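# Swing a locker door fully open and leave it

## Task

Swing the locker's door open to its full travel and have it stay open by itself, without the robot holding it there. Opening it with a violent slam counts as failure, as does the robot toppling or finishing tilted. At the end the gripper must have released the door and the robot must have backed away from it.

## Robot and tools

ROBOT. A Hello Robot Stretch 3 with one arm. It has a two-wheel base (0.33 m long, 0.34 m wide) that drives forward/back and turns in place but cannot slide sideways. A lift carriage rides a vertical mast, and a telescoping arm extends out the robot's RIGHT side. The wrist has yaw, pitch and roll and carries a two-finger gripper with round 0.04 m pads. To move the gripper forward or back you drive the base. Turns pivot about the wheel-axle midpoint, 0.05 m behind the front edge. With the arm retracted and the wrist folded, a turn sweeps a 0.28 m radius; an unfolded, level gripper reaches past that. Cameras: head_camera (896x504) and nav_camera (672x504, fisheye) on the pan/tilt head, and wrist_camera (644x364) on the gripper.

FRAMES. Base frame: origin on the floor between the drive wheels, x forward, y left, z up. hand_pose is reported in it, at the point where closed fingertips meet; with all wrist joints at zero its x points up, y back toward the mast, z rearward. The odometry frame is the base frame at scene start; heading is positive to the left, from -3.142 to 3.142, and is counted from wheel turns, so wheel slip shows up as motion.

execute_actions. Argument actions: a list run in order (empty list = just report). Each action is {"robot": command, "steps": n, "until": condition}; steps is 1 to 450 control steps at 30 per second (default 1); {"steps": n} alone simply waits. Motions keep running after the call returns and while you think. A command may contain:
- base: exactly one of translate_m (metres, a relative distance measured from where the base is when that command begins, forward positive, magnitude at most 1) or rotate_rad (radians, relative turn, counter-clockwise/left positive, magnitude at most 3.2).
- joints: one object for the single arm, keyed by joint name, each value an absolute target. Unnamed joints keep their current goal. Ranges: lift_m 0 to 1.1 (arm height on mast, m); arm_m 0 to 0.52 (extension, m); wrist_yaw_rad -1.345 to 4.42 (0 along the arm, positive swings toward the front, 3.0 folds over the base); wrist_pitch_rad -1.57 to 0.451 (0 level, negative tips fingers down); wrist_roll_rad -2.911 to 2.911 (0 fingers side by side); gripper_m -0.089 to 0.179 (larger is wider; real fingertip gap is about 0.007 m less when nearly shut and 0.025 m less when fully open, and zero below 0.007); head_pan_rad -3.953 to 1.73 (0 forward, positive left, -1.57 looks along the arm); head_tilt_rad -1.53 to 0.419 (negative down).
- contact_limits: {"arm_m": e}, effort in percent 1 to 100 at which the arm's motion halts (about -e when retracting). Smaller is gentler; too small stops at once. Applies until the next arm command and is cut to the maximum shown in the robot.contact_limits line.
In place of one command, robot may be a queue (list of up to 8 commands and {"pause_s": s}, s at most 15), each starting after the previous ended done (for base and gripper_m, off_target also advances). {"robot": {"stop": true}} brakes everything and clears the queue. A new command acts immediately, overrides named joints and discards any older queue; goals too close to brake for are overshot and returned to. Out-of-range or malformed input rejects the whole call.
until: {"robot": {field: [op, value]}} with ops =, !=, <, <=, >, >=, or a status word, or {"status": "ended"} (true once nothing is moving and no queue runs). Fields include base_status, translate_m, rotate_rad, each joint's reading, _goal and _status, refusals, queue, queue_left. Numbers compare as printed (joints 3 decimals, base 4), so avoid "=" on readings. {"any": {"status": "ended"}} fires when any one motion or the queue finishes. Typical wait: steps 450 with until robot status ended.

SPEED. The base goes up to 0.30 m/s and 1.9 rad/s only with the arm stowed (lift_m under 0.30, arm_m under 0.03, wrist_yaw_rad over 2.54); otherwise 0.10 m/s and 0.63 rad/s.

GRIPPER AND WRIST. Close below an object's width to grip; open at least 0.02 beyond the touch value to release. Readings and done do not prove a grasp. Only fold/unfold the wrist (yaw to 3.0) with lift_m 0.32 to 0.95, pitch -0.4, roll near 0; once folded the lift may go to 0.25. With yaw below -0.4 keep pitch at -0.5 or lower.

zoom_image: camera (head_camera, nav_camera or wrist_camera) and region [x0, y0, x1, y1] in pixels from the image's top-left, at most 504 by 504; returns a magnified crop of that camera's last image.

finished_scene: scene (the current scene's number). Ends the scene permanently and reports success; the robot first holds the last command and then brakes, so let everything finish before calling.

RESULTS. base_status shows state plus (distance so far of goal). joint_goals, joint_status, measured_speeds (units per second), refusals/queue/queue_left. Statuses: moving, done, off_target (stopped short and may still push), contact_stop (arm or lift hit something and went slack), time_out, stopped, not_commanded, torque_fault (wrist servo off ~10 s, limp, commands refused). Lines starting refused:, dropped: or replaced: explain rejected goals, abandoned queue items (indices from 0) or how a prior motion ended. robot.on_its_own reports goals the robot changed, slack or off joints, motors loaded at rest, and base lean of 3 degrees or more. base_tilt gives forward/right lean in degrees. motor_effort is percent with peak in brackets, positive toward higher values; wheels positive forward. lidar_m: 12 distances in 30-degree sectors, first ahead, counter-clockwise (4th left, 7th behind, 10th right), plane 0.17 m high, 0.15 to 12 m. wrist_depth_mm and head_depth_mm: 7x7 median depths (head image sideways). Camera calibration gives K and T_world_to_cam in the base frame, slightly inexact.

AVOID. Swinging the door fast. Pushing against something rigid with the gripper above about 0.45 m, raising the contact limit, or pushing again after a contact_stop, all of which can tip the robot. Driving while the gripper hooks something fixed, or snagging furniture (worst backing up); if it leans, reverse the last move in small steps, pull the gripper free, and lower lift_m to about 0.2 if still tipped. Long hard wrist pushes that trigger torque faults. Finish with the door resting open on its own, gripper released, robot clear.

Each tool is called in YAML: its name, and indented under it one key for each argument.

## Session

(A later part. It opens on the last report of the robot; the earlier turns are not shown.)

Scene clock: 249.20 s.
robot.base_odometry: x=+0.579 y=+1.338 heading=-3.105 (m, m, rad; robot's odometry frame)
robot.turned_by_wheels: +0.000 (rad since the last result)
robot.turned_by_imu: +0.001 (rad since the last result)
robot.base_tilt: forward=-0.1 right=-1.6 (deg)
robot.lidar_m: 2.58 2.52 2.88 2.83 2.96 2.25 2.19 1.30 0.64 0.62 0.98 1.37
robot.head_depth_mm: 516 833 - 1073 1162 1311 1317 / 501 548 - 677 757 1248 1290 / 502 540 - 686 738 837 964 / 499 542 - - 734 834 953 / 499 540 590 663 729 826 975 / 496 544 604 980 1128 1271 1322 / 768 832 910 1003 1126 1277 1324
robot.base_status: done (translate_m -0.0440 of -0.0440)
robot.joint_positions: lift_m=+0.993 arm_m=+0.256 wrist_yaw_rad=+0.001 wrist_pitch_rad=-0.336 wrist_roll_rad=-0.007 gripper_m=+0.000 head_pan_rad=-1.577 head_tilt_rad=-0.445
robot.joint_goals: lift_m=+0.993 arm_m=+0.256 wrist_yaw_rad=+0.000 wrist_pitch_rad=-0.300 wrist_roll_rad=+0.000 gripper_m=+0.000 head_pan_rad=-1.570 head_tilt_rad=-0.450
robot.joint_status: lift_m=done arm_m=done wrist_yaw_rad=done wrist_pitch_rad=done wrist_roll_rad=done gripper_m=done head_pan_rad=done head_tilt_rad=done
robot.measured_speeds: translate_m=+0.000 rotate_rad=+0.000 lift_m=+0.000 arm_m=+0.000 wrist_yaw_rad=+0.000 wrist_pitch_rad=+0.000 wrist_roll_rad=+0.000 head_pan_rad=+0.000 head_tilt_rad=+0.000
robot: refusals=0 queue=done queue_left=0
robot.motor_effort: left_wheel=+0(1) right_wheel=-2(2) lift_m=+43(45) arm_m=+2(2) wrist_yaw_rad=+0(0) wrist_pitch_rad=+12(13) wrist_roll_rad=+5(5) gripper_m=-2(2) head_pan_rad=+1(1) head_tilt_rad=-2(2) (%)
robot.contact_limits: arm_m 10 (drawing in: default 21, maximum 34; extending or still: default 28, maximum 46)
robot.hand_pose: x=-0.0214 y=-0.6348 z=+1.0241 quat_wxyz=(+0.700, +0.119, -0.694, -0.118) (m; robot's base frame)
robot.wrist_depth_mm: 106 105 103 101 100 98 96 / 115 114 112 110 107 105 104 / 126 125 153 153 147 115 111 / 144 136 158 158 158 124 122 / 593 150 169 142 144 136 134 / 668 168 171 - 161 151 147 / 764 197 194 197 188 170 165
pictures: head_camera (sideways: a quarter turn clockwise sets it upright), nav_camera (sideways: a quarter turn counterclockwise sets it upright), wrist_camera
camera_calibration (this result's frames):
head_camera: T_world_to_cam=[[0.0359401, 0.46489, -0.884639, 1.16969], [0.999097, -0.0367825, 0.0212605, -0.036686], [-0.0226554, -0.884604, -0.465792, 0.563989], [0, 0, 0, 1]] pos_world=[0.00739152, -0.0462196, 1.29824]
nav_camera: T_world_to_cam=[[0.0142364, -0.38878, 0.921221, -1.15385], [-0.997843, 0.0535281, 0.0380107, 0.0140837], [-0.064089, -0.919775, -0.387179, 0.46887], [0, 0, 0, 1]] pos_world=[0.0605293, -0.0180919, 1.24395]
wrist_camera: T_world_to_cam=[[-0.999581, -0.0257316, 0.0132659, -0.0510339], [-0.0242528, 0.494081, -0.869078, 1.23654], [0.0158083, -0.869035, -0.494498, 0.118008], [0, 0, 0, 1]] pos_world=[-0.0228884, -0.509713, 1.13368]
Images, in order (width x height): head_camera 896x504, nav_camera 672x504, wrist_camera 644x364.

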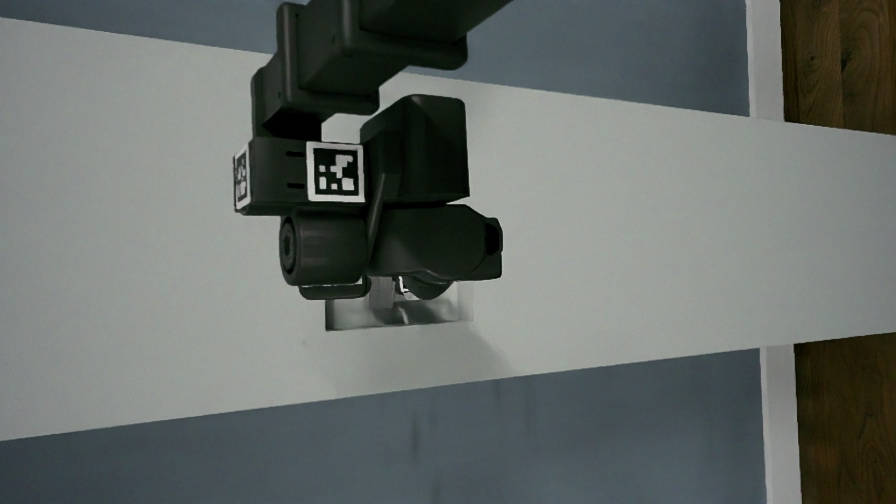

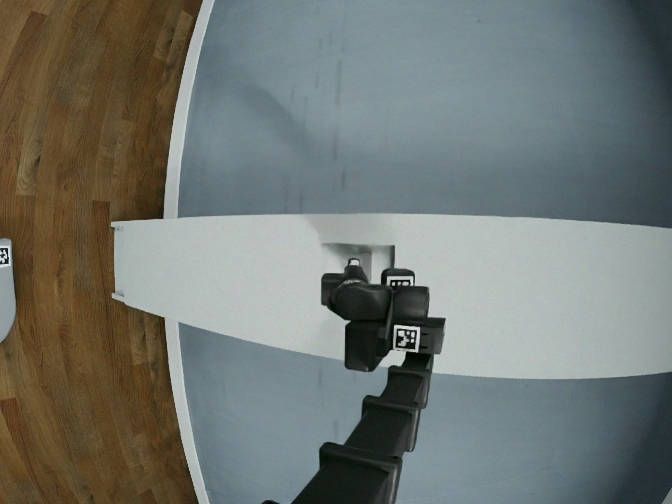

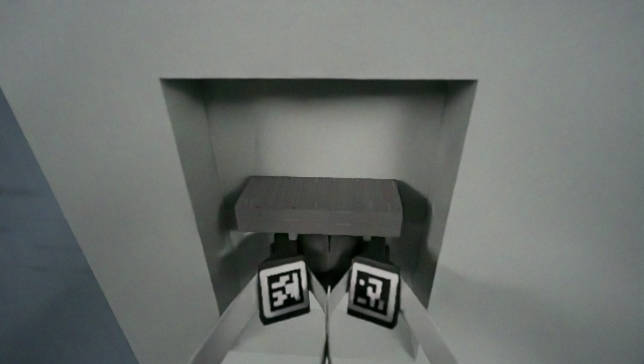

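execute_actions:
  actions:
    - {"robot": {"joints": {"lift_m": 1.013, "wrist_pitch_rad": -0.195}}, "steps": 40, "until": {"robot": {"lift_m": [">", 1.011]}}}
    - {"steps": 8}
    - {"robot": {"joints": {"arm_m": 0.221}, "contact_limits": {"arm_m": 16}}, "steps": 45, "until": {"robot": {"arm_m": ["<", 0.224]}}}
    - {"robot": {"joints": {"lift_m": 0.997, "wrist_pitch_rad": -0.27}}, "steps": 30, "until": {"robot": {"status": "ended"}}}

Scene clock: 257.20 s.
robot.base_odometry: x=+0.579 y=+1.338 heading=-3.105 (m, m, rad; robot's odometry frame)
robot.turned_by_wheels: +0.000 (rad since the last result)
robot.turned_by_imu: +0.001 (rad since the last result)
robot.base_tilt: forward=-0.2 right=-1.6 (deg)
robot.lidar_m: 2.59 2.51 2.89 2.83 2.96 2.25 2.19 1.30 0.64 0.58 0.98 1.38
robot.head_depth_mm: 510 834 - 1054 1160 1317 1305 / 494 537 - - 755 1233 1293 / 482 522 - - 714 816 939 / 471 511 541 - 697 782 904 / 461 500 543 611 669 753 885 / 452 492 549 979 1109 1263 1319 / 767 831 909 1003 1118 1269 1325
robot.base_status: done (translate_m -0.0440 of -0.0440)
robot.joint_positions: lift_m=+0.997 arm_m=+0.221 wrist_yaw_rad=-0.003 wrist_pitch_rad=-0.332 wrist_roll_rad=-0.005 gripper_m=+0.000 head_pan_rad=-1.577 head_tilt_rad=-0.445
robot.joint_goals: lift_m=+0.997 arm_m=+0.221 wrist_yaw_rad=+0.000 wrist_pitch_rad=-0.270 wrist_roll_rad=+0.000 gripper_m=+0.000 head_pan_rad=-1.570 head_tilt_rad=-0.450
robot.joint_status: lift_m=done arm_m=done wrist_yaw_rad=done wrist_pitch_rad=off_target wrist_roll_rad=done gripper_m=done head_pan_rad=done head_tilt_rad=done
robot.measured_speeds: translate_m=+0.000 rotate_rad=+0.000 lift_m=+0.000 arm_m=+0.000 wrist_yaw_rad=+0.000 wrist_pitch_rad=+0.000 wrist_roll_rad=+0.000 head_pan_rad=+0.000 head_tilt_rad=+0.000
robot: refusals=0 queue=dropped queue_left=0
robot.motor_effort: left_wheel=-1(1) right_wheel=+0(2) lift_m=+27(53) arm_m=-3(9) wrist_yaw_rad=+2(2) wrist_pitch_rad=+21(48) wrist_roll_rad=+3(4) gripper_m=-3(4) head_pan_rad=+0(1) head_tilt_rad=-2(2) (%)
robot.contact_limits: arm_m 16 (drawing in: default 21, maximum 34; extending or still: default 28, maximum 46)
robot.hand_pose: x=-0.0223 y=-0.6005 z=+1.0295 quat_wxyz=(+0.699, +0.116, -0.695, -0.118) (m; robot's base frame)
robot.wrist_depth_mm: 94 95 98 101 104 108 111 / 100 102 106 109 112 116 120 / 108 111 146 152 154 127 132 / 116 120 155 159 158 140 146 / 128 130 150 141 157 154 162 / 673 144 166 - 171 174 184 / 820 160 194 203 197 199 214
pictures: head_camera (sideways: a quarter turn clockwise sets it upright), nav_camera (sideways: a quarter turn counterclockwise sets it upright), wrist_camera
camera_calibration (this result's frames):
head_camera: T_world_to_cam=[[0.0359402, 0.464916, -0.884625, 1.16967], [0.999097, -0.036783, 0.0212596, -0.0366848], [-0.0226552, -0.88459, -0.465819, 0.564023], [0, 0, 0, 1]] pos_world=[0.00739153, -0.0462195, 1.29823]
nav_camera: T_world_to_cam=[[0.0142362, -0.388807, 0.921209, -1.15383], [-0.997843, 0.0535269, 0.0380121, 0.0140818], [-0.0640888, -0.919763, -0.387206, 0.468905], [0, 0, 0, 1]] pos_world=[0.0605293, -0.0180902, 1.24395]
wrist_camera: T_world_to_cam=[[-0.999703, -0.0213541, 0.0117089, -0.046878], [-0.0206897, 0.491089, -0.870863, 1.22449], [0.0128464, -0.870847, -0.491385, 0.146109], [0, 0, 0, 1]] pos_world=[-0.0234067, -0.475095, 1.1387]
Images, in order (width x height): head_camera 896x504, nav_camera 672x504, wrist_camera 644x364.

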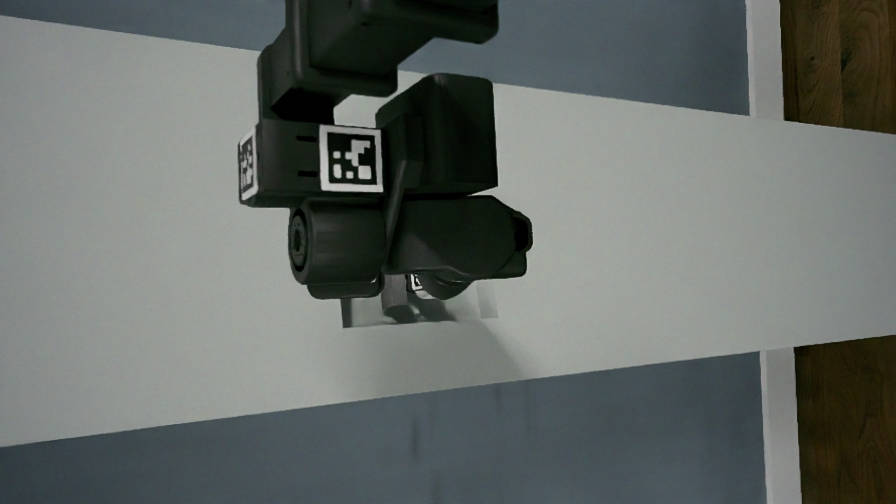

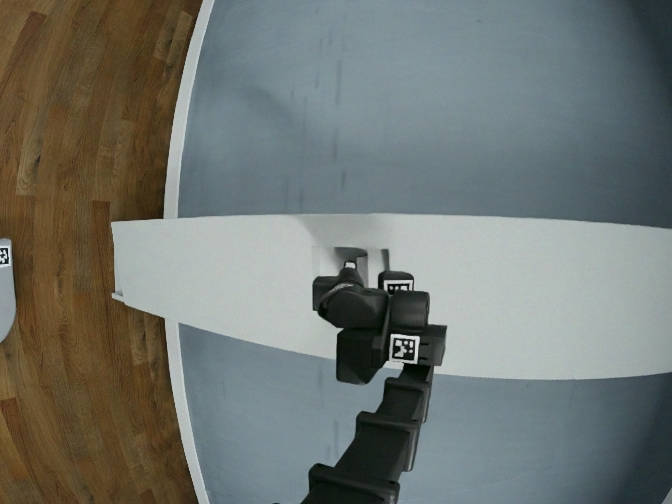

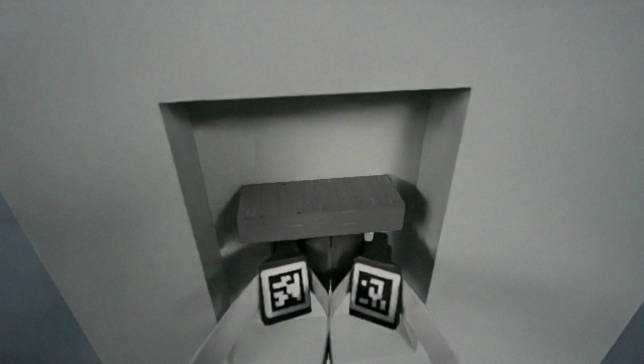

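execute_actions:
  actions:
    - {"robot": {"base": {"translate_m": -0.03}, "joints": {"arm_m": 0.151}, "contact_limits": {"arm_m": 16}}, "steps": 75, "until": {"robot": {"status": "ended"}}}

Scene clock: 268.27 s.
robot.base_odometry: x=+0.609 y=+1.339 heading=-3.105 (m, m, rad; robot's odometry frame)
robot.turned_by_wheels: +0.000 (rad since the last result)
robot.turned_by_imu: +0.001 (rad since the last result)
robot.base_tilt: forward=-0.2 right=-1.6 (deg)
robot.lidar_m: 2.62 2.54 2.89 2.83 2.96 2.22 2.16 1.30 0.64 0.46 0.99 1.37
robot.head_depth_mm: 780 851 904 1057 1189 1318 1315 / 479 527 - - 1178 1274 1312 / 443 485 511 - 704 770 901 / 413 448 481 - 609 683 780 / 386 417 452 500 552 610 701 / 362 390 428 484 1069 1252 1319 / 527 820 910 1003 1122 1264 1322
robot.base_status: done (translate_m -0.0300 of -0.0300)
robot.joint_positions: lift_m=+0.997 arm_m=+0.151 wrist_yaw_rad=-0.014 wrist_pitch_rad=-0.344 wrist_roll_rad=-0.005 gripper_m=+0.000 head_pan_rad=-1.577 head_tilt_rad=-0.445
robot.joint_goals: lift_m=+0.997 arm_m=+0.151 wrist_yaw_rad=+0.000 wrist_pitch_rad=-0.270 wrist_roll_rad=+0.000 gripper_m=+0.000 head_pan_rad=-1.570 head_tilt_rad=-0.450
robot.joint_status: lift_m=done arm_m=done wrist_yaw_rad=done wrist_pitch_rad=off_target wrist_roll_rad=done gripper_m=done head_pan_rad=done head_tilt_rad=done
robot.measured_speeds: translate_m=+0.000 rotate_rad=+0.000 lift_m=+0.000 arm_m=+0.000 wrist_yaw_rad=+0.000 wrist_pitch_rad=+0.000 wrist_roll_rad=+0.000 head_pan_rad=+0.000 head_tilt_rad=+0.000
robot: refusals=0 queue=done queue_left=0
robot.motor_effort: left_wheel=-2(6) right_wheel=+3(13) lift_m=+27(27) arm_m=-4(7) wrist_yaw_rad=+10(14) wrist_pitch_rad=+25(26) wrist_roll_rad=+3(4) gripper_m=-4(4) head_pan_rad=+2(2) head_tilt_rad=-2(2) (%)
robot.contact_limits: arm_m 16 (drawing in: default 21, maximum 34; extending or still: default 28, maximum 46)
robot.hand_pose: x=-0.0247 y=-0.5295 z=+1.0268 quat_wxyz=(+0.698, +0.117, -0.695, -0.126) (m; robot's base frame)
robot.wrist_depth_mm: - 78 88 101 119 144 184 / - 82 93 111 139 161 488 / - 87 133 157 156 182 533 / 86 93 143 157 169 209 591 / 91 100 137 139 188 246 631 / 97 108 164 - 223 690 695 / 104 116 190 202 235 788 806
pictures: head_camera (sideways: a quarter turn clockwise sets it upright), nav_camera (sideways: a quarter turn counterclockwise sets it upright), wrist_camera
camera_calibration (this result's frames):
head_camera: T_world_to_cam=[[0.0359401, 0.464916, -0.884625, 1.16967], [0.999097, -0.0367829, 0.0212596, -0.0366848], [-0.0226551, -0.88459, -0.465819, 0.564023], [0, 0, 0, 1]] pos_world=[0.00739153, -0.0462195, 1.29823]
nav_camera: T_world_to_cam=[[0.0142363, -0.388807, 0.921209, -1.15383], [-0.997843, 0.0535267, 0.0380121, 0.0140818], [-0.0640887, -0.919763, -0.387206, 0.468905], [0, 0, 0, 1]] pos_world=[0.0605293, -0.0180902, 1.24395]
wrist_camera: T_world_to_cam=[[-0.999873, -0.0110714, 0.0114237, -0.0420196], [-0.0154354, 0.501367, -0.865097, 1.18681], [0.00385034, -0.865164, -0.501474, 0.219841], [0, 0, 0, 1]] pos_world=[-0.0245419, -0.405295, 1.13743]
Images, in order (width x height): head_camera 896x504, nav_camera 672x504, wrist_camera 644x364.

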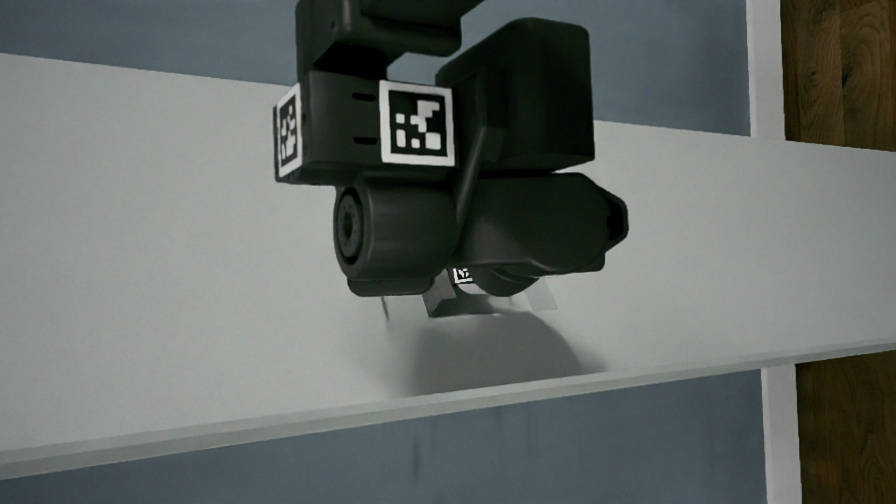

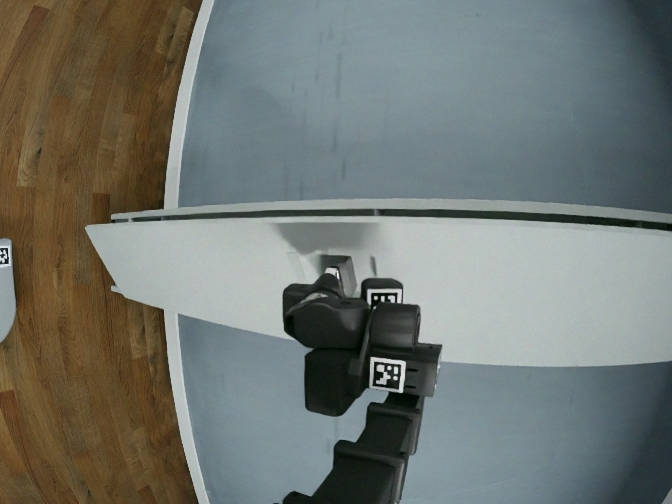

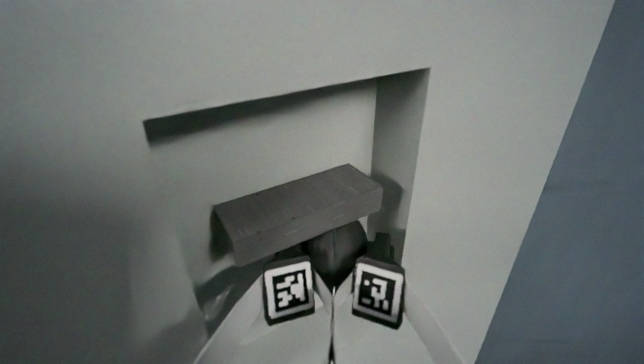

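execute_actions:
  actions:
    - {"robot": {"joints": {"lift_m": 0.964, "wrist_pitch_rad": -0.3, "head_tilt_rad": -0.95}}, "steps": 30, "until": {"robot": {"lift_m": ["<", 0.969]}}}
    - {"robot": {"joints": {"arm_m": 0.02}, "contact_limits": {"arm_m": 16}}, "steps": 60, "until": {"robot": {"arm_m": ["<", 0.1]}}}
    - {"robot": {"joints": {"lift_m": 0.55, "wrist_pitch_rad": -0.5}}, "steps": 45, "until": {"robot": {"arm_m": ["<", 0.065]}}}
    - {"robot": {"base": {"translate_m": 0.17}}, "steps": 120, "until": {"robot": {"translate_m": [">", 0.155]}}}
    - {"robot": {"joints": {"arm_m": 0.15}, "contact_limits": {"arm_m": 12}}, "steps": 150, "until": {"robot": {"status": "ended"}}}

Scene clock: 325.17 s.
robot.base_odometry: x=+0.439 y=+1.333 heading=-3.105 (m, m, rad; robot's odometry frame)
robot.turned_by_wheels: +0.000 (rad since the last result)
robot.turned_by_imu: +0.003 (rad since the last result)
robot.base_tilt: forward=-0.2 right=-1.7 (deg)
robot.lidar_m: 2.44 2.41 2.89 2.82 2.96 2.39 2.33 1.30 0.50 0.47 0.99 1.38
robot.head_depth_mm: 520 596 803 1484 1347 1222 1109 / 430 535 688 971 1346 - - / 846 950 665 825 - 1215 - / 830 977 1238 1338 1304 1216 - / 882 1041 1273 1485 1340 1214 1111 / 876 1037 1268 1485 1345 1212 1101 / 872 1039 1263 1486 1340 1206 1103
robot.base_status: done (translate_m +0.1700 of +0.1700)
robot.joint_positions: lift_m=+0.550 arm_m=+0.150 wrist_yaw_rad=-0.001 wrist_pitch_rad=-0.514 wrist_roll_rad=-0.005 gripper_m=+0.000 head_pan_rad=-1.577 head_tilt_rad=-0.938
robot.joint_goals: lift_m=+0.550 arm_m=+0.150 wrist_yaw_rad=+0.000 wrist_pitch_rad=-0.500 wrist_roll_rad=+0.000 gripper_m=+0.000 head_pan_rad=-1.570 head_tilt_rad=-0.950
robot.joint_status: lift_m=done arm_m=done wrist_yaw_rad=done wrist_pitch_rad=done wrist_roll_rad=done gripper_m=done head_pan_rad=done head_tilt_rad=done
robot.measured_speeds: translate_m=+0.000 rotate_rad=+0.000 lift_m=+0.000 arm_m=+0.000 wrist_yaw_rad=+0.000 wrist_pitch_rad=+0.000 wrist_roll_rad=+0.000 head_pan_rad=+0.000 head_tilt_rad=+0.000
robot: refusals=0 queue=done queue_left=0
robot.motor_effort: left_wheel=+0(3) right_wheel=-1(4) lift_m=+22(25) arm_m=+3(5) wrist_yaw_rad=+1(10) wrist_pitch_rad=+5(26) wrist_roll_rad=+4(4) gripper_m=-2(4) head_pan_rad=+2(1) head_tilt_rad=-5(25) (%)
robot.contact_limits: arm_m 12 (drawing in: default 21, maximum 34; extending or still: default 28, maximum 46)
robot.hand_pose: x=-0.0217 y=-0.5060 z=+0.5422 quat_wxyz=(+0.686, +0.180, -0.682, -0.180) (m; robot's base frame)
robot.wrist_depth_mm: 541 520 513 500 466 470 391 / 590 586 564 544 521 517 394 / 659 657 633 606 581 558 394 / 740 732 740 713 647 600 83 / 835 806 797 761 628 602 88 / 758 741 745 - 560 532 102 / 663 668 655 627 555 134 620
pictures: head_camera (sideways: a quarter turn clockwise sets it upright), nav_camera (sideways: a quarter turn counterclockwise sets it upright), wrist_camera
camera_calibration (this result's frames):
head_camera: T_world_to_cam=[[0.0380616, 0.8284, -0.558843, 0.745054], [0.999063, -0.0430824, 0.00418088, -0.0144417], [-0.0206128, -0.558478, -0.829263, 1.03675], [0, 0, 0, 1]] pos_world=[0.00744065, -0.0388222, 1.27617]
nav_camera: T_world_to_cam=[[0.0119488, -0.778724, 0.627253, -0.770614], [-0.99799, 0.0297583, 0.0559555, -0.00924676], [-0.0622398, -0.626661, -0.776803, 0.975725], [0, 0, 0, 1]] pos_world=[0.0607087, 0.0116281, 1.24183]
wrist_camera: T_world_to_cam=[[-0.999654, -0.0253118, 0.0070962, -0.0381058], [-0.0216567, 0.639961, -0.768102, 0.773294], [0.0149007, -0.76799, -0.640288, 0.121791], [0, 0, 0, 1]] pos_world=[-0.0231604, -0.402309, 0.67222]
Images, in order (width x height): head_camera 896x504, nav_camera 672x504, wrist_camera 644x364.

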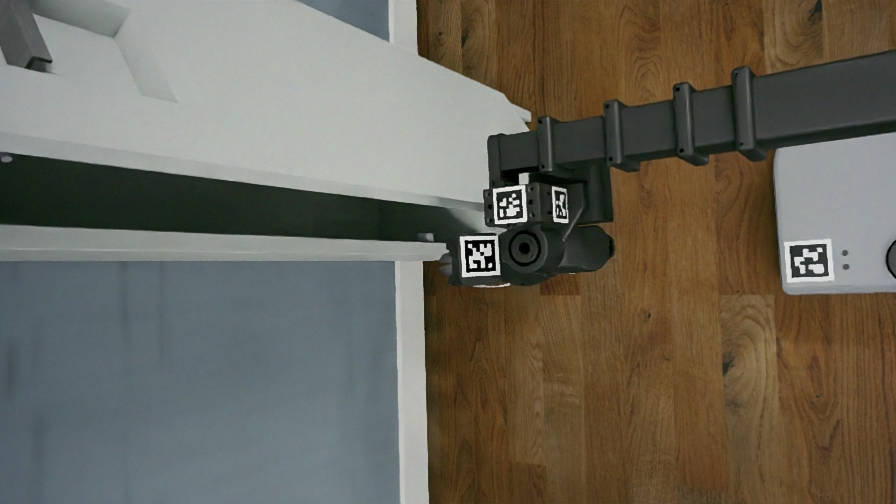

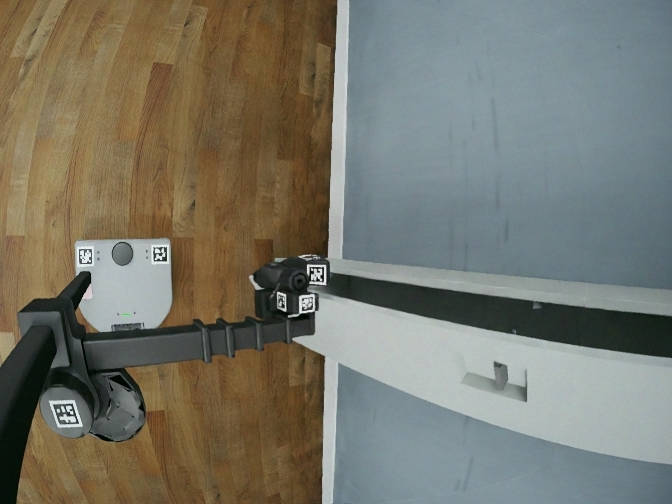

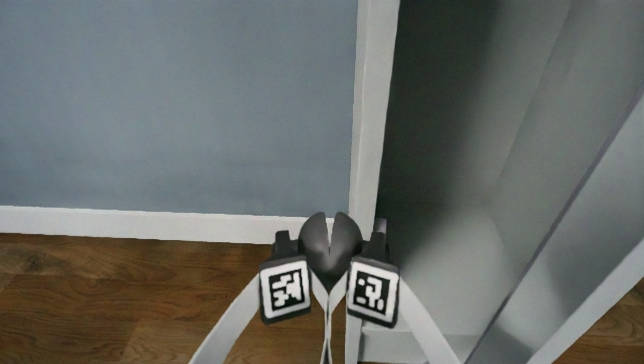

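execute_actions:
  actions:
    - {"robot": {"joints": {"arm_m": 0.196, "wrist_yaw_rad": -0.35, "head_pan_rad": -1.85}, "contact_limits": {"arm_m": 12}}, "steps": 60, "until": {"robot": {"wrist_yaw_rad": ["<", -0.33], "arm_m": [">", 0.19]}}}
    - {"robot": {"base": {"translate_m": -0.17}, "joints": {"arm_m": 0.105}, "contact_limits": {"arm_m": 12}}, "steps": 120, "until": {"robot": {"status": "ended"}}}

Scene clock: 343.03 s.
robot.base_odometry: x=+0.609 y=+1.339 heading=-3.105 (m, m, rad; robot's odometry frame)
robot.turned_by_wheels: +0.000 (rad since the last result)
robot.turned_by_imu: +0.002 (rad since the last result)
robot.base_tilt: forward=-0.2 right=-1.6 (deg)
robot.lidar_m: 2.61 2.55 2.89 2.83 2.96 2.23 2.16 1.30 0.35 0.62 0.99 1.37
robot.head_depth_mm: 1030 1244 1588 1500 1346 1222 1118 / 993 1188 1495 1517 1345 1234 - / 956 1142 1418 1511 1372 - - / 319 381 503 674 - 1200 - / 610 813 1136 1294 - 1201 1104 / 845 989 1190 1303 1301 1209 1102 / 820 957 1104 1279 1338 1211 1099
robot.base_status: done (translate_m -0.1700 of -0.1700)
robot.joint_positions: lift_m=+0.550 arm_m=+0.105 wrist_yaw_rad=-0.348 wrist_pitch_rad=-0.517 wrist_roll_rad=-0.005 gripper_m=+0.000 head_pan_rad=-1.843 head_tilt_rad=-0.938
robot.joint_goals: lift_m=+0.550 arm_m=+0.105 wrist_yaw_rad=-0.350 wrist_pitch_rad=-0.500 wrist_roll_rad=+0.000 gripper_m=+0.000 head_pan_rad=-1.850 head_tilt_rad=-0.950
robot.joint_status: lift_m=done arm_m=done wrist_yaw_rad=done wrist_pitch_rad=done wrist_roll_rad=done gripper_m=done head_pan_rad=done head_tilt_rad=done
robot.measured_speeds: translate_m=+0.000 rotate_rad=+0.000 lift_m=+0.000 arm_m=+0.000 wrist_yaw_rad=+0.000 wrist_pitch_rad=+0.000 wrist_roll_rad=+0.000 head_pan_rad=+0.000 head_tilt_rad=+0.000
robot: refusals=0 queue=done queue_left=0
robot.motor_effort: left_wheel=+1(9) right_wheel=-2(19) lift_m=+22(22) arm_m=-4(6) wrist_yaw_rad=-1(26) wrist_pitch_rad=+6(13) wrist_roll_rad=+4(3) gripper_m=-2(5) head_pan_rad=-2(16) head_tilt_rad=-5(5) (%)
robot.contact_limits: arm_m 12 (drawing in: default 21, maximum 34; extending or still: default 28, maximum 46)
robot.hand_pose: x=-0.0935 y=-0.4484 z=+0.5414 quat_wxyz=(+0.644, +0.061, -0.703, -0.297) (m; robot's base frame)
robot.wrist_depth_mm: 372 472 506 308 128 73 - / 347 503 559 344 132 75 - / 329 552 610 390 137 57 - / 326 522 689 448 141 58 46 / 660 485 644 638 145 59 50 / 729 489 564 - 127 64 55 / 653 650 593 621 180 73 55
pictures: head_camera (sideways: a quarter turn clockwise sets it upright), nav_camera (sideways: a quarter turn counterclockwise sets it upright), wrist_camera
camera_calibration (this result's frames):
head_camera: T_world_to_cam=[[0.254917, 0.789426, -0.558411, 0.74317], [0.952465, -0.304621, 0.00416157, -0.0141324], [-0.166818, -0.532928, -0.829554, 1.03802], [0, 0, 0, 1]] pos_world=[-0.00282506, -0.0377924, 1.27615]
nav_camera: T_world_to_cam=[[-0.193601, -0.754705, 0.626848, -0.768832], [-0.954946, 0.291454, 0.0559679, -0.0095254], [-0.224937, -0.587771, -0.777129, 0.977141], [0, 0, 0, 1]] pos_world=[0.0618518, -0.00313075, 1.24184]
wrist_camera: T_world_to_cam=[[-0.948511, 0.316673, 0.0066943, 0.0499606], [0.198774, 0.611565, -0.765818, 0.740899], [-0.246608, -0.725057, -0.643022, 0.162925], [0, 0, 0, 1]] pos_world=[-0.0597047, -0.350799, 0.671824]
Images, in order (width x height): head_camera 896x504, nav_camera 672x504, wrist_camera 644x364.

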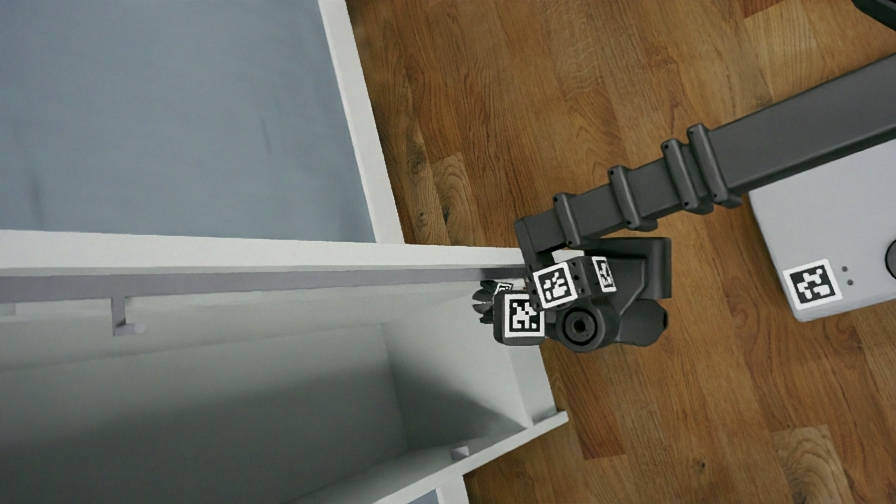

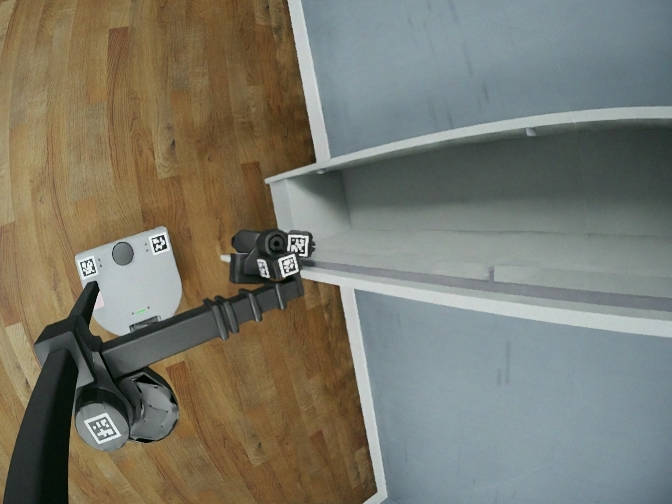

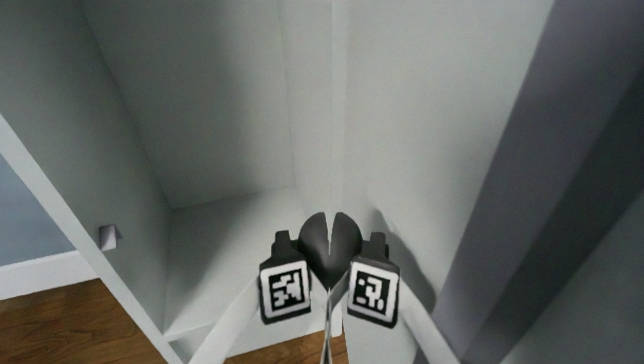

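execute_actions:
  actions:
    - {"robot": [{"base": {"translate_m": -0.05}}, {"base": {"translate_m": -0.12}}], "steps": 96, "until": {"robot": {"wrist_yaw_rad": [">", -0.32]}}}
    - {"robot": {"stop": true}, "steps": 30, "until": {"robot": {"status": "ended"}}}

Scene clock: 376.23 s.
robot.base_odometry: x=+0.776 y=+1.345 heading=-3.105 (m, m, rad; robot's odometry frame)
robot.turned_by_wheels: +0.000 (rad since the last result)
robot.turned_by_imu: +0.002 (rad since the last result)
robot.base_tilt: forward=-0.1 right=-1.6 (deg)
robot.lidar_m: 2.78 2.68 2.93 2.84 2.75 2.06 1.98 1.29 0.41 0.47 0.66 1.37
robot.head_depth_mm: 1022 1237 1563 1508 1348 1218 1120 / 988 1176 1481 1504 1348 1236 - / 374 464 1323 1485 1370 - - / 379 454 565 724 - 1200 - / 404 486 643 833 - 1194 1104 / 447 567 731 1142 1308 1208 1104 / 511 655 1139 1284 1284 1213 1106
robot.base_status: stopped (translate_m -0.1173 of -0.1173)
robot.joint_positions: lift_m=+0.550 arm_m=+0.105 wrist_yaw_rad=-0.348 wrist_pitch_rad=-0.519 wrist_roll_rad=-0.005 gripper_m=+0.000 head_pan_rad=-1.843 head_tilt_rad=-0.938
robot.joint_goals: lift_m=+0.550 arm_m=+0.105 wrist_yaw_rad=-0.350 wrist_pitch_rad=-0.500 wrist_roll_rad=+0.000 gripper_m=+0.000 head_pan_rad=-1.850 head_tilt_rad=-0.950
robot.joint_status: lift_m=done arm_m=done wrist_yaw_rad=done wrist_pitch_rad=done wrist_roll_rad=done gripper_m=done head_pan_rad=done head_tilt_rad=done
robot.measured_speeds: translate_m=+0.000 rotate_rad=+0.000 lift_m=+0.000 arm_m=+0.000 wrist_yaw_rad=+0.000 wrist_pitch_rad=+0.000 wrist_roll_rad=+0.000 head_pan_rad=+0.000 head_tilt_rad=+0.000
robot: refusals=0 queue=stopped queue_left=0
robot.motor_effort: left_wheel=+0(4) right_wheel=-1(12) lift_m=+22(23) arm_m=-2(3) wrist_yaw_rad=-2(13) wrist_pitch_rad=+6(8) wrist_roll_rad=+3(3) gripper_m=-3(4) head_pan_rad=-4(3) head_tilt_rad=-5(4) (%)
robot.contact_limits: arm_m 12 (drawing in: default 21, maximum 34; extending or still: default 28, maximum 46)
robot.hand_pose: x=-0.0934 y=-0.4480 z=+0.5411 quat_wxyz=(+0.643, +0.061, -0.703, -0.297) (m; robot's base frame)
robot.wrist_depth_mm: 438 209 157 125 104 89 70 / 486 255 179 139 114 95 77 / 529 529 207 156 125 101 85 / 559 608 247 177 139 101 95 / 551 642 310 207 152 115 104 / 518 555 491 - 163 131 113 / 487 508 513 297 213 152 136
pictures: head_camera (sideways: a quarter turn clockwise sets it upright), nav_camera (sideways: a quarter turn counterclockwise sets it upright), wrist_camera
camera_calibration (this result's frames):
head_camera: T_world_to_cam=[[0.254917, 0.789426, -0.558411, 0.74317], [0.952465, -0.304621, 0.00416157, -0.0141324], [-0.166818, -0.532928, -0.829554, 1.03802], [0, 0, 0, 1]] pos_world=[-0.00282507, -0.0377924, 1.27615]
nav_camera: T_world_to_cam=[[-0.193601, -0.754705, 0.626848, -0.768832], [-0.954946, 0.291454, 0.0559679, -0.0095254], [-0.224937, -0.587771, -0.777129, 0.977141], [0, 0, 0, 1]] pos_world=[0.0618518, -0.00313076, 1.24184]
wrist_camera: T_world_to_cam=[[-0.948472, 0.31679, 0.00665594, 0.0499774], [0.19924, 0.612598, -0.764871, 0.740438], [-0.246381, -0.724132, -0.64415, 0.164029], [0, 0, 0, 1]] pos_world=[-0.0597094, -0.350644, 0.671665]
Images, in order (width x height): head_camera 896x504, nav_camera 672x504, wrist_camera 644x364.

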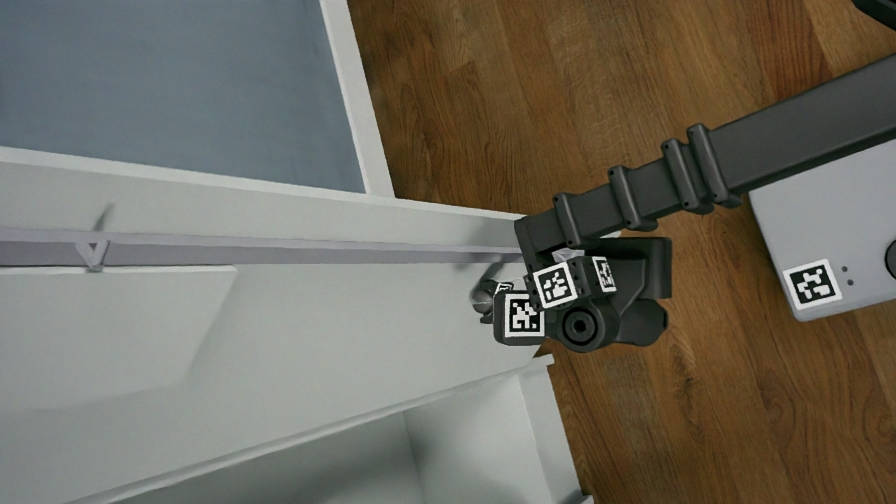

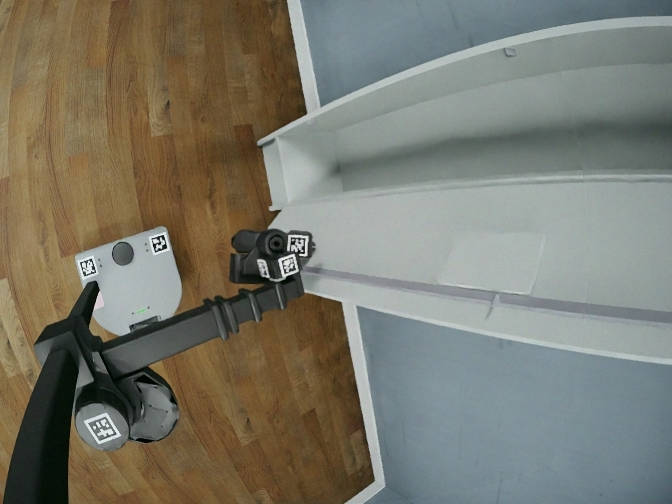

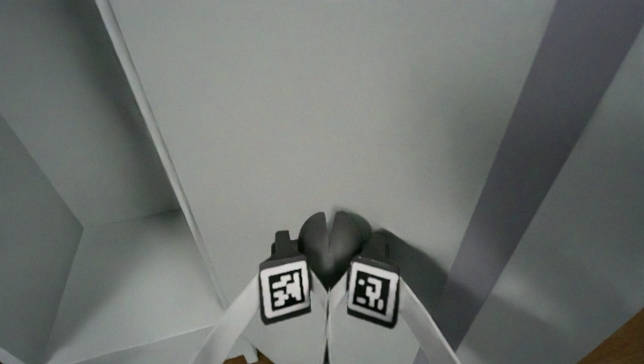

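execute_actions:
  actions:
    - {"robot": {"base": {"translate_m": -0.09}, "joints": {"arm_m": 0.136}, "contact_limits": {"arm_m": 10}}, "steps": 52, "until": {"robot": {"wrist_yaw_rad": [">", -0.32]}}}
    - {"robot": {"stop": true}, "steps": 30, "until": {"robot": {"status": "ended"}}}
    - {"robot": [{"joints": {"arm_m": 0.165}, "contact_limits": {"arm_m": 10}}, {"joints": {"arm_m": 0.19}, "contact_limits": {"arm_m": 10}}, {"joints": {"arm_m": 0.21}, "contact_limits": {"arm_m": 10}}, {"joints": {"arm_m": 0.225}, "contact_limits": {"arm_m": 10}}, {"joints": {"arm_m": 0.237}, "contact_limits": {"arm_m": 10}}, {"joints": {"arm_m": 0.249}, "contact_limits": {"arm_m": 10}}, {"joints": {"arm_m": 0.261}, "contact_limits": {"arm_m": 10}}, {"joints": {"arm_m": 0.273}, "contact_limits": {"arm_m": 10}}], "steps": 300, "until": {"robot": {"status": "ended"}}}

Scene clock: 397.27 s.
robot.base_odometry: x=+0.866 y=+1.349 heading=-3.104 (m, m, rad; robot's odometry frame)
robot.turned_by_wheels: +0.000 (rad since the last result)
robot.turned_by_imu: +0.003 (rad since the last result)
robot.base_tilt: forward=-0.1 right=-1.8 (deg)
robot.lidar_m: 2.87 2.77 2.93 2.84 2.62 1.96 1.90 1.29 0.61 0.60 0.66 1.36
robot.head_depth_mm: 1021 1231 1554 1519 1351 1220 1121 / 983 1181 1477 1521 1348 1232 - / 952 1134 1400 1516 1374 - - / 576 685 890 1484 1328 1212 - / 538 653 797 - 1328 1216 1110 / 527 638 772 974 1314 1213 1106 / 532 623 748 1234 1277 1211 1100
robot.base_status: stopped (translate_m -0.0900 of -0.0900)
robot.joint_positions: lift_m=+0.550 arm_m=+0.242 wrist_yaw_rad=-0.348 wrist_pitch_rad=-0.536 wrist_roll_rad=-0.005 gripper_m=+0.000 head_pan_rad=-1.843 head_tilt_rad=-0.938
robot.joint_goals: lift_m=+0.550 arm_m=+0.242 wrist_yaw_rad=-0.350 wrist_pitch_rad=-0.500 wrist_roll_rad=+0.000 gripper_m=+0.000 head_pan_rad=-1.850 head_tilt_rad=-0.950
robot.joint_status: lift_m=done arm_m=contact_stop wrist_yaw_rad=done wrist_pitch_rad=done wrist_roll_rad=done gripper_m=done head_pan_rad=done head_tilt_rad=done
robot.measured_speeds: translate_m=+0.000 rotate_rad=+0.000 lift_m=+0.000 arm_m=-0.009 wrist_yaw_rad=+0.000 wrist_pitch_rad=+0.000 wrist_roll_rad=+0.000 head_pan_rad=+0.000 head_tilt_rad=+0.000
robot: refusals=0 queue=dropped queue_left=0
robot.on_its_own: arm_m is slack since a contact_stop, until your next command for it (your +0.249 is given up)
robot.motor_effort: left_wheel=+2(3) right_wheel=-9(10) lift_m=+22(22) arm_m=+5(11) wrist_yaw_rad=-2(5) wrist_pitch_rad=+12(14) wrist_roll_rad=+3(3) gripper_m=-1(2) head_pan_rad=-4(2) head_tilt_rad=-4(5) (%)
robot.contact_limits: arm_m 10 (drawing in: default 21, maximum 34; extending or still: default 28, maximum 46)
robot.hand_pose: x=-0.0924 y=-0.5820 z=+0.5374 quat_wxyz=(+0.641, +0.068, -0.702, -0.303) (m; robot's base frame)
robot.wrist_depth_mm: 97 100 104 109 115 117 128 / 106 109 115 121 129 128 149 / 117 121 128 136 145 147 744 / 131 136 144 155 165 171 850 / 147 155 166 170 192 221 791 / 169 180 191 - 227 701 716 / 202 215 239 268 301 634 641
pictures: head_camera (sideways: a quarter turn clockwise sets it upright), nav_camera (sideways: a quarter turn counterclockwise sets it upright), wrist_camera
dropped: robot: command 5 of its queue: arm_m: contact_stop
camera_calibration (this result's frames):
head_camera: T_world_to_cam=[[0.254919, 0.78943, -0.558406, 0.743162], [0.952464, -0.304621, 0.00416132, -0.014132], [-0.166817, -0.532922, -0.829558, 1.03803], [0, 0, 0, 1]] pos_world=[-0.00282504, -0.0377922, 1.27615]
nav_camera: T_world_to_cam=[[-0.193603, -0.754709, 0.626843, -0.768825], [-0.954946, 0.291454, 0.055968, -0.00952561], [-0.224936, -0.587765, -0.777133, 0.977147], [0, 0, 0, 1]] pos_world=[0.061852, -0.0031304, 1.24184]
wrist_camera: T_world_to_cam=[[-0.948771, 0.315905, 0.00619556, 0.0931595], [0.203302, 0.625361, -0.753387, 0.821109], [-0.241873, -0.713532, -0.657548, 0.0786769], [0, 0, 0, 1]] pos_world=[-0.0595164, -0.486781, 0.669769]
Images, in order (width x height): head_camera 896x504, nav_camera 672x504, wrist_camera 644x364.

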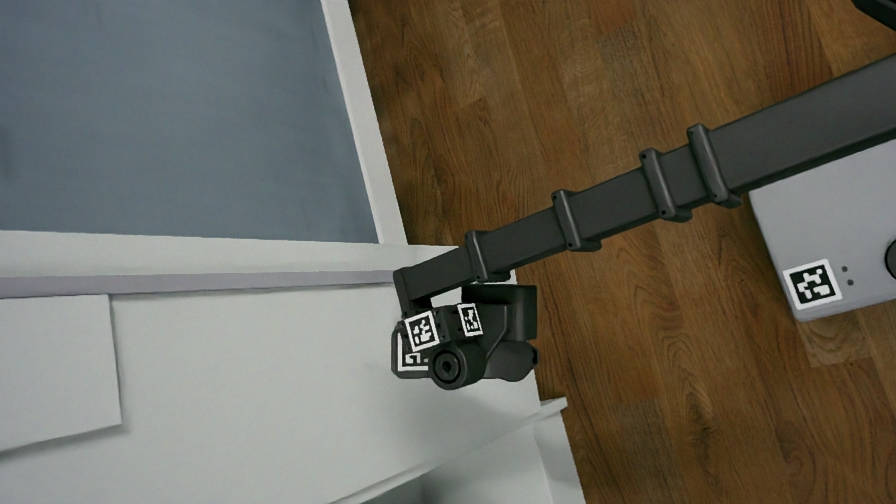

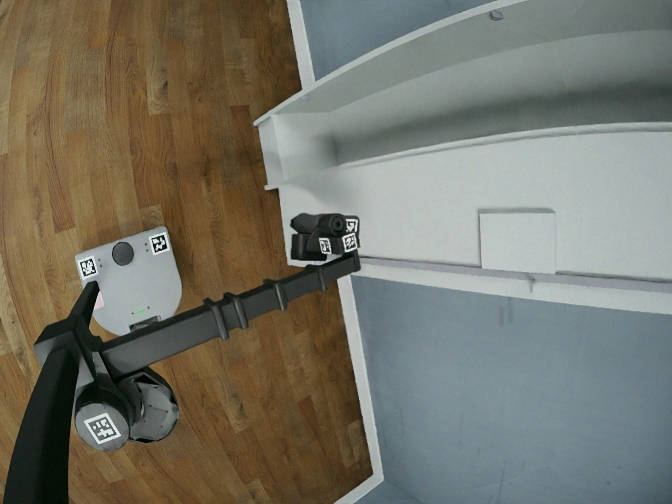

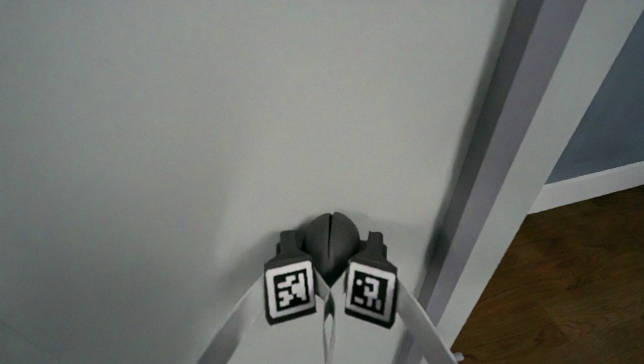

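execute_actions:
  actions:
    - {"robot": {"joints": {"arm_m": 0.0}}, "steps": 40, "until": {"robot": {"arm_m": ["<", 0.2]}}}
    - {"robot": {"joints": {"wrist_yaw_rad": 1.4}}, "steps": 150, "until": {"robot": {"status": "ended"}}}

Scene clock: 404.33 s.
robot.base_odometry: x=+0.866 y=+1.349 heading=-3.105 (m, m, rad; robot's odometry frame)
robot.turned_by_wheels: +0.000 (rad since the last result)
robot.turned_by_imu: +0.001 (rad since the last result)
robot.base_tilt: forward=-0.1 right=-1.6 (deg)
robot.lidar_m: 2.87 2.77 2.93 2.84 2.62 1.96 1.90 1.29 0.61 0.60 0.66 1.36
robot.head_depth_mm: 1024 1231 1565 1513 1349 1222 1122 / 987 1177 1477 1512 1349 1224 - / 950 1129 1412 1515 1353 - - / 575 686 882 1165 1353 - - / 537 656 797 1024 1320 1235 1096 / 527 639 775 986 1299 1230 1084 / 533 620 752 1236 1283 1209 1091
robot.base_status: stopped (translate_m -0.0900 of -0.0900)
robot.joint_positions: lift_m=+0.550 arm_m=+0.000 wrist_yaw_rad=+1.398 wrist_pitch_rad=-0.518 wrist_roll_rad=-0.005 gripper_m=+0.000 head_pan_rad=-1.843 head_tilt_rad=-0.938
robot.joint_goals: lift_m=+0.550 arm_m=+0.000 wrist_yaw_rad=+1.400 wrist_pitch_rad=-0.500 wrist_roll_rad=+0.000 gripper_m=+0.000 head_pan_rad=-1.850 head_tilt_rad=-0.950
robot.joint_status: lift_m=done arm_m=done wrist_yaw_rad=done wrist_pitch_rad=done wrist_roll_rad=done gripper_m=done head_pan_rad=done head_tilt_rad=done
robot.measured_speeds: translate_m=+0.000 rotate_rad=+0.000 lift_m=+0.000 arm_m=+0.000 wrist_yaw_rad=+0.000 wrist_pitch_rad=+0.000 wrist_roll_rad=+0.000 head_pan_rad=+0.000 head_tilt_rad=+0.000
robot: refusals=0 queue=done queue_left=0
robot.motor_effort: left_wheel=+1(3) right_wheel=-2(9) lift_m=+22(21) arm_m=-4(8) wrist_yaw_rad=+1(1) wrist_pitch_rad=+6(12) wrist_roll_rad=+3(3) gripper_m=-2(2) head_pan_rad=-3(3) head_tilt_rad=-4(4) (%)
robot.hand_pose: x=+0.1862 y=-0.1816 z=+0.5413 quat_wxyz=(+0.641, +0.578, -0.405, +0.303) (m; robot's base frame)
robot.wrist_depth_mm: - - - - - - 812 / - - - - - - 837 / - - - - - - 849 / - - - - - - 827 / 842 842 830 895 851 821 566 / 766 738 740 - 735 726 568 / 652 665 655 639 662 651 570
pictures: head_camera (sideways: a quarter turn clockwise sets it upright), nav_camera (sideways: a quarter turn counterclockwise sets it upright), wrist_camera
camera_calibration (this result's frames):
head_camera: T_world_to_cam=[[0.254918, 0.78943, -0.558405, 0.743162], [0.952465, -0.304621, 0.00416131, -0.014132], [-0.166817, -0.532922, -0.829558, 1.03803], [0, 0, 0, 1]] pos_world=[-0.00282501, -0.0377922, 1.27615]
nav_camera: T_world_to_cam=[[-0.193602, -0.75471, 0.626842, -0.768825], [-0.954946, 0.291454, 0.055968, -0.00952562], [-0.224935, -0.587765, -0.777133, 0.977147], [0, 0, 0, 1]] pos_world=[0.061852, -0.00313034, 1.24184]
wrist_camera: T_world_to_cam=[[-0.145843, -0.989285, 0.00667112, -0.155806], [-0.63759, 0.088835, -0.765236, 0.582475], [0.756445, -0.115858, -0.643715, 0.349465], [0, 0, 0, 1]] pos_world=[0.0843063, -0.165392, 0.671727]
Images, in order (width x height): head_camera 896x504, nav_camera 672x504, wrist_camera 644x364.

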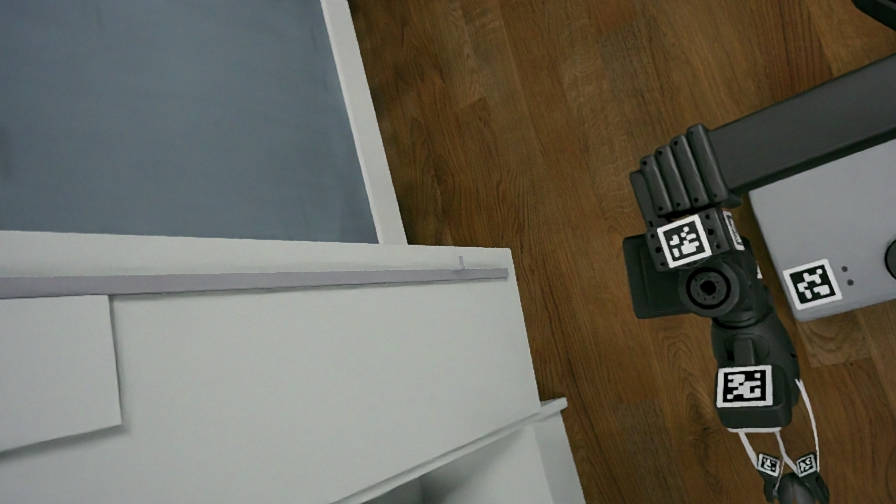

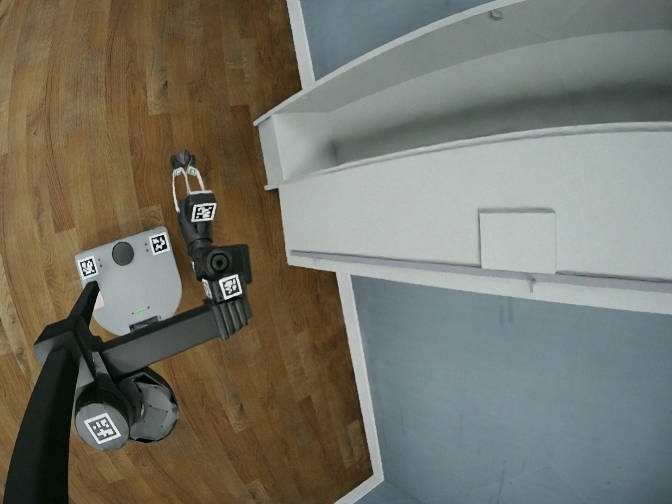

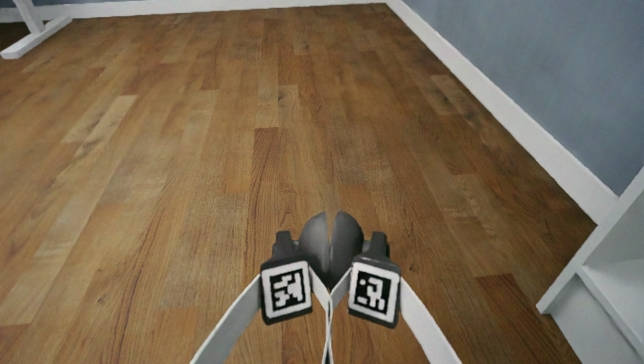

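finished_scene:
  scene: 2

The scene is finished: the task was done.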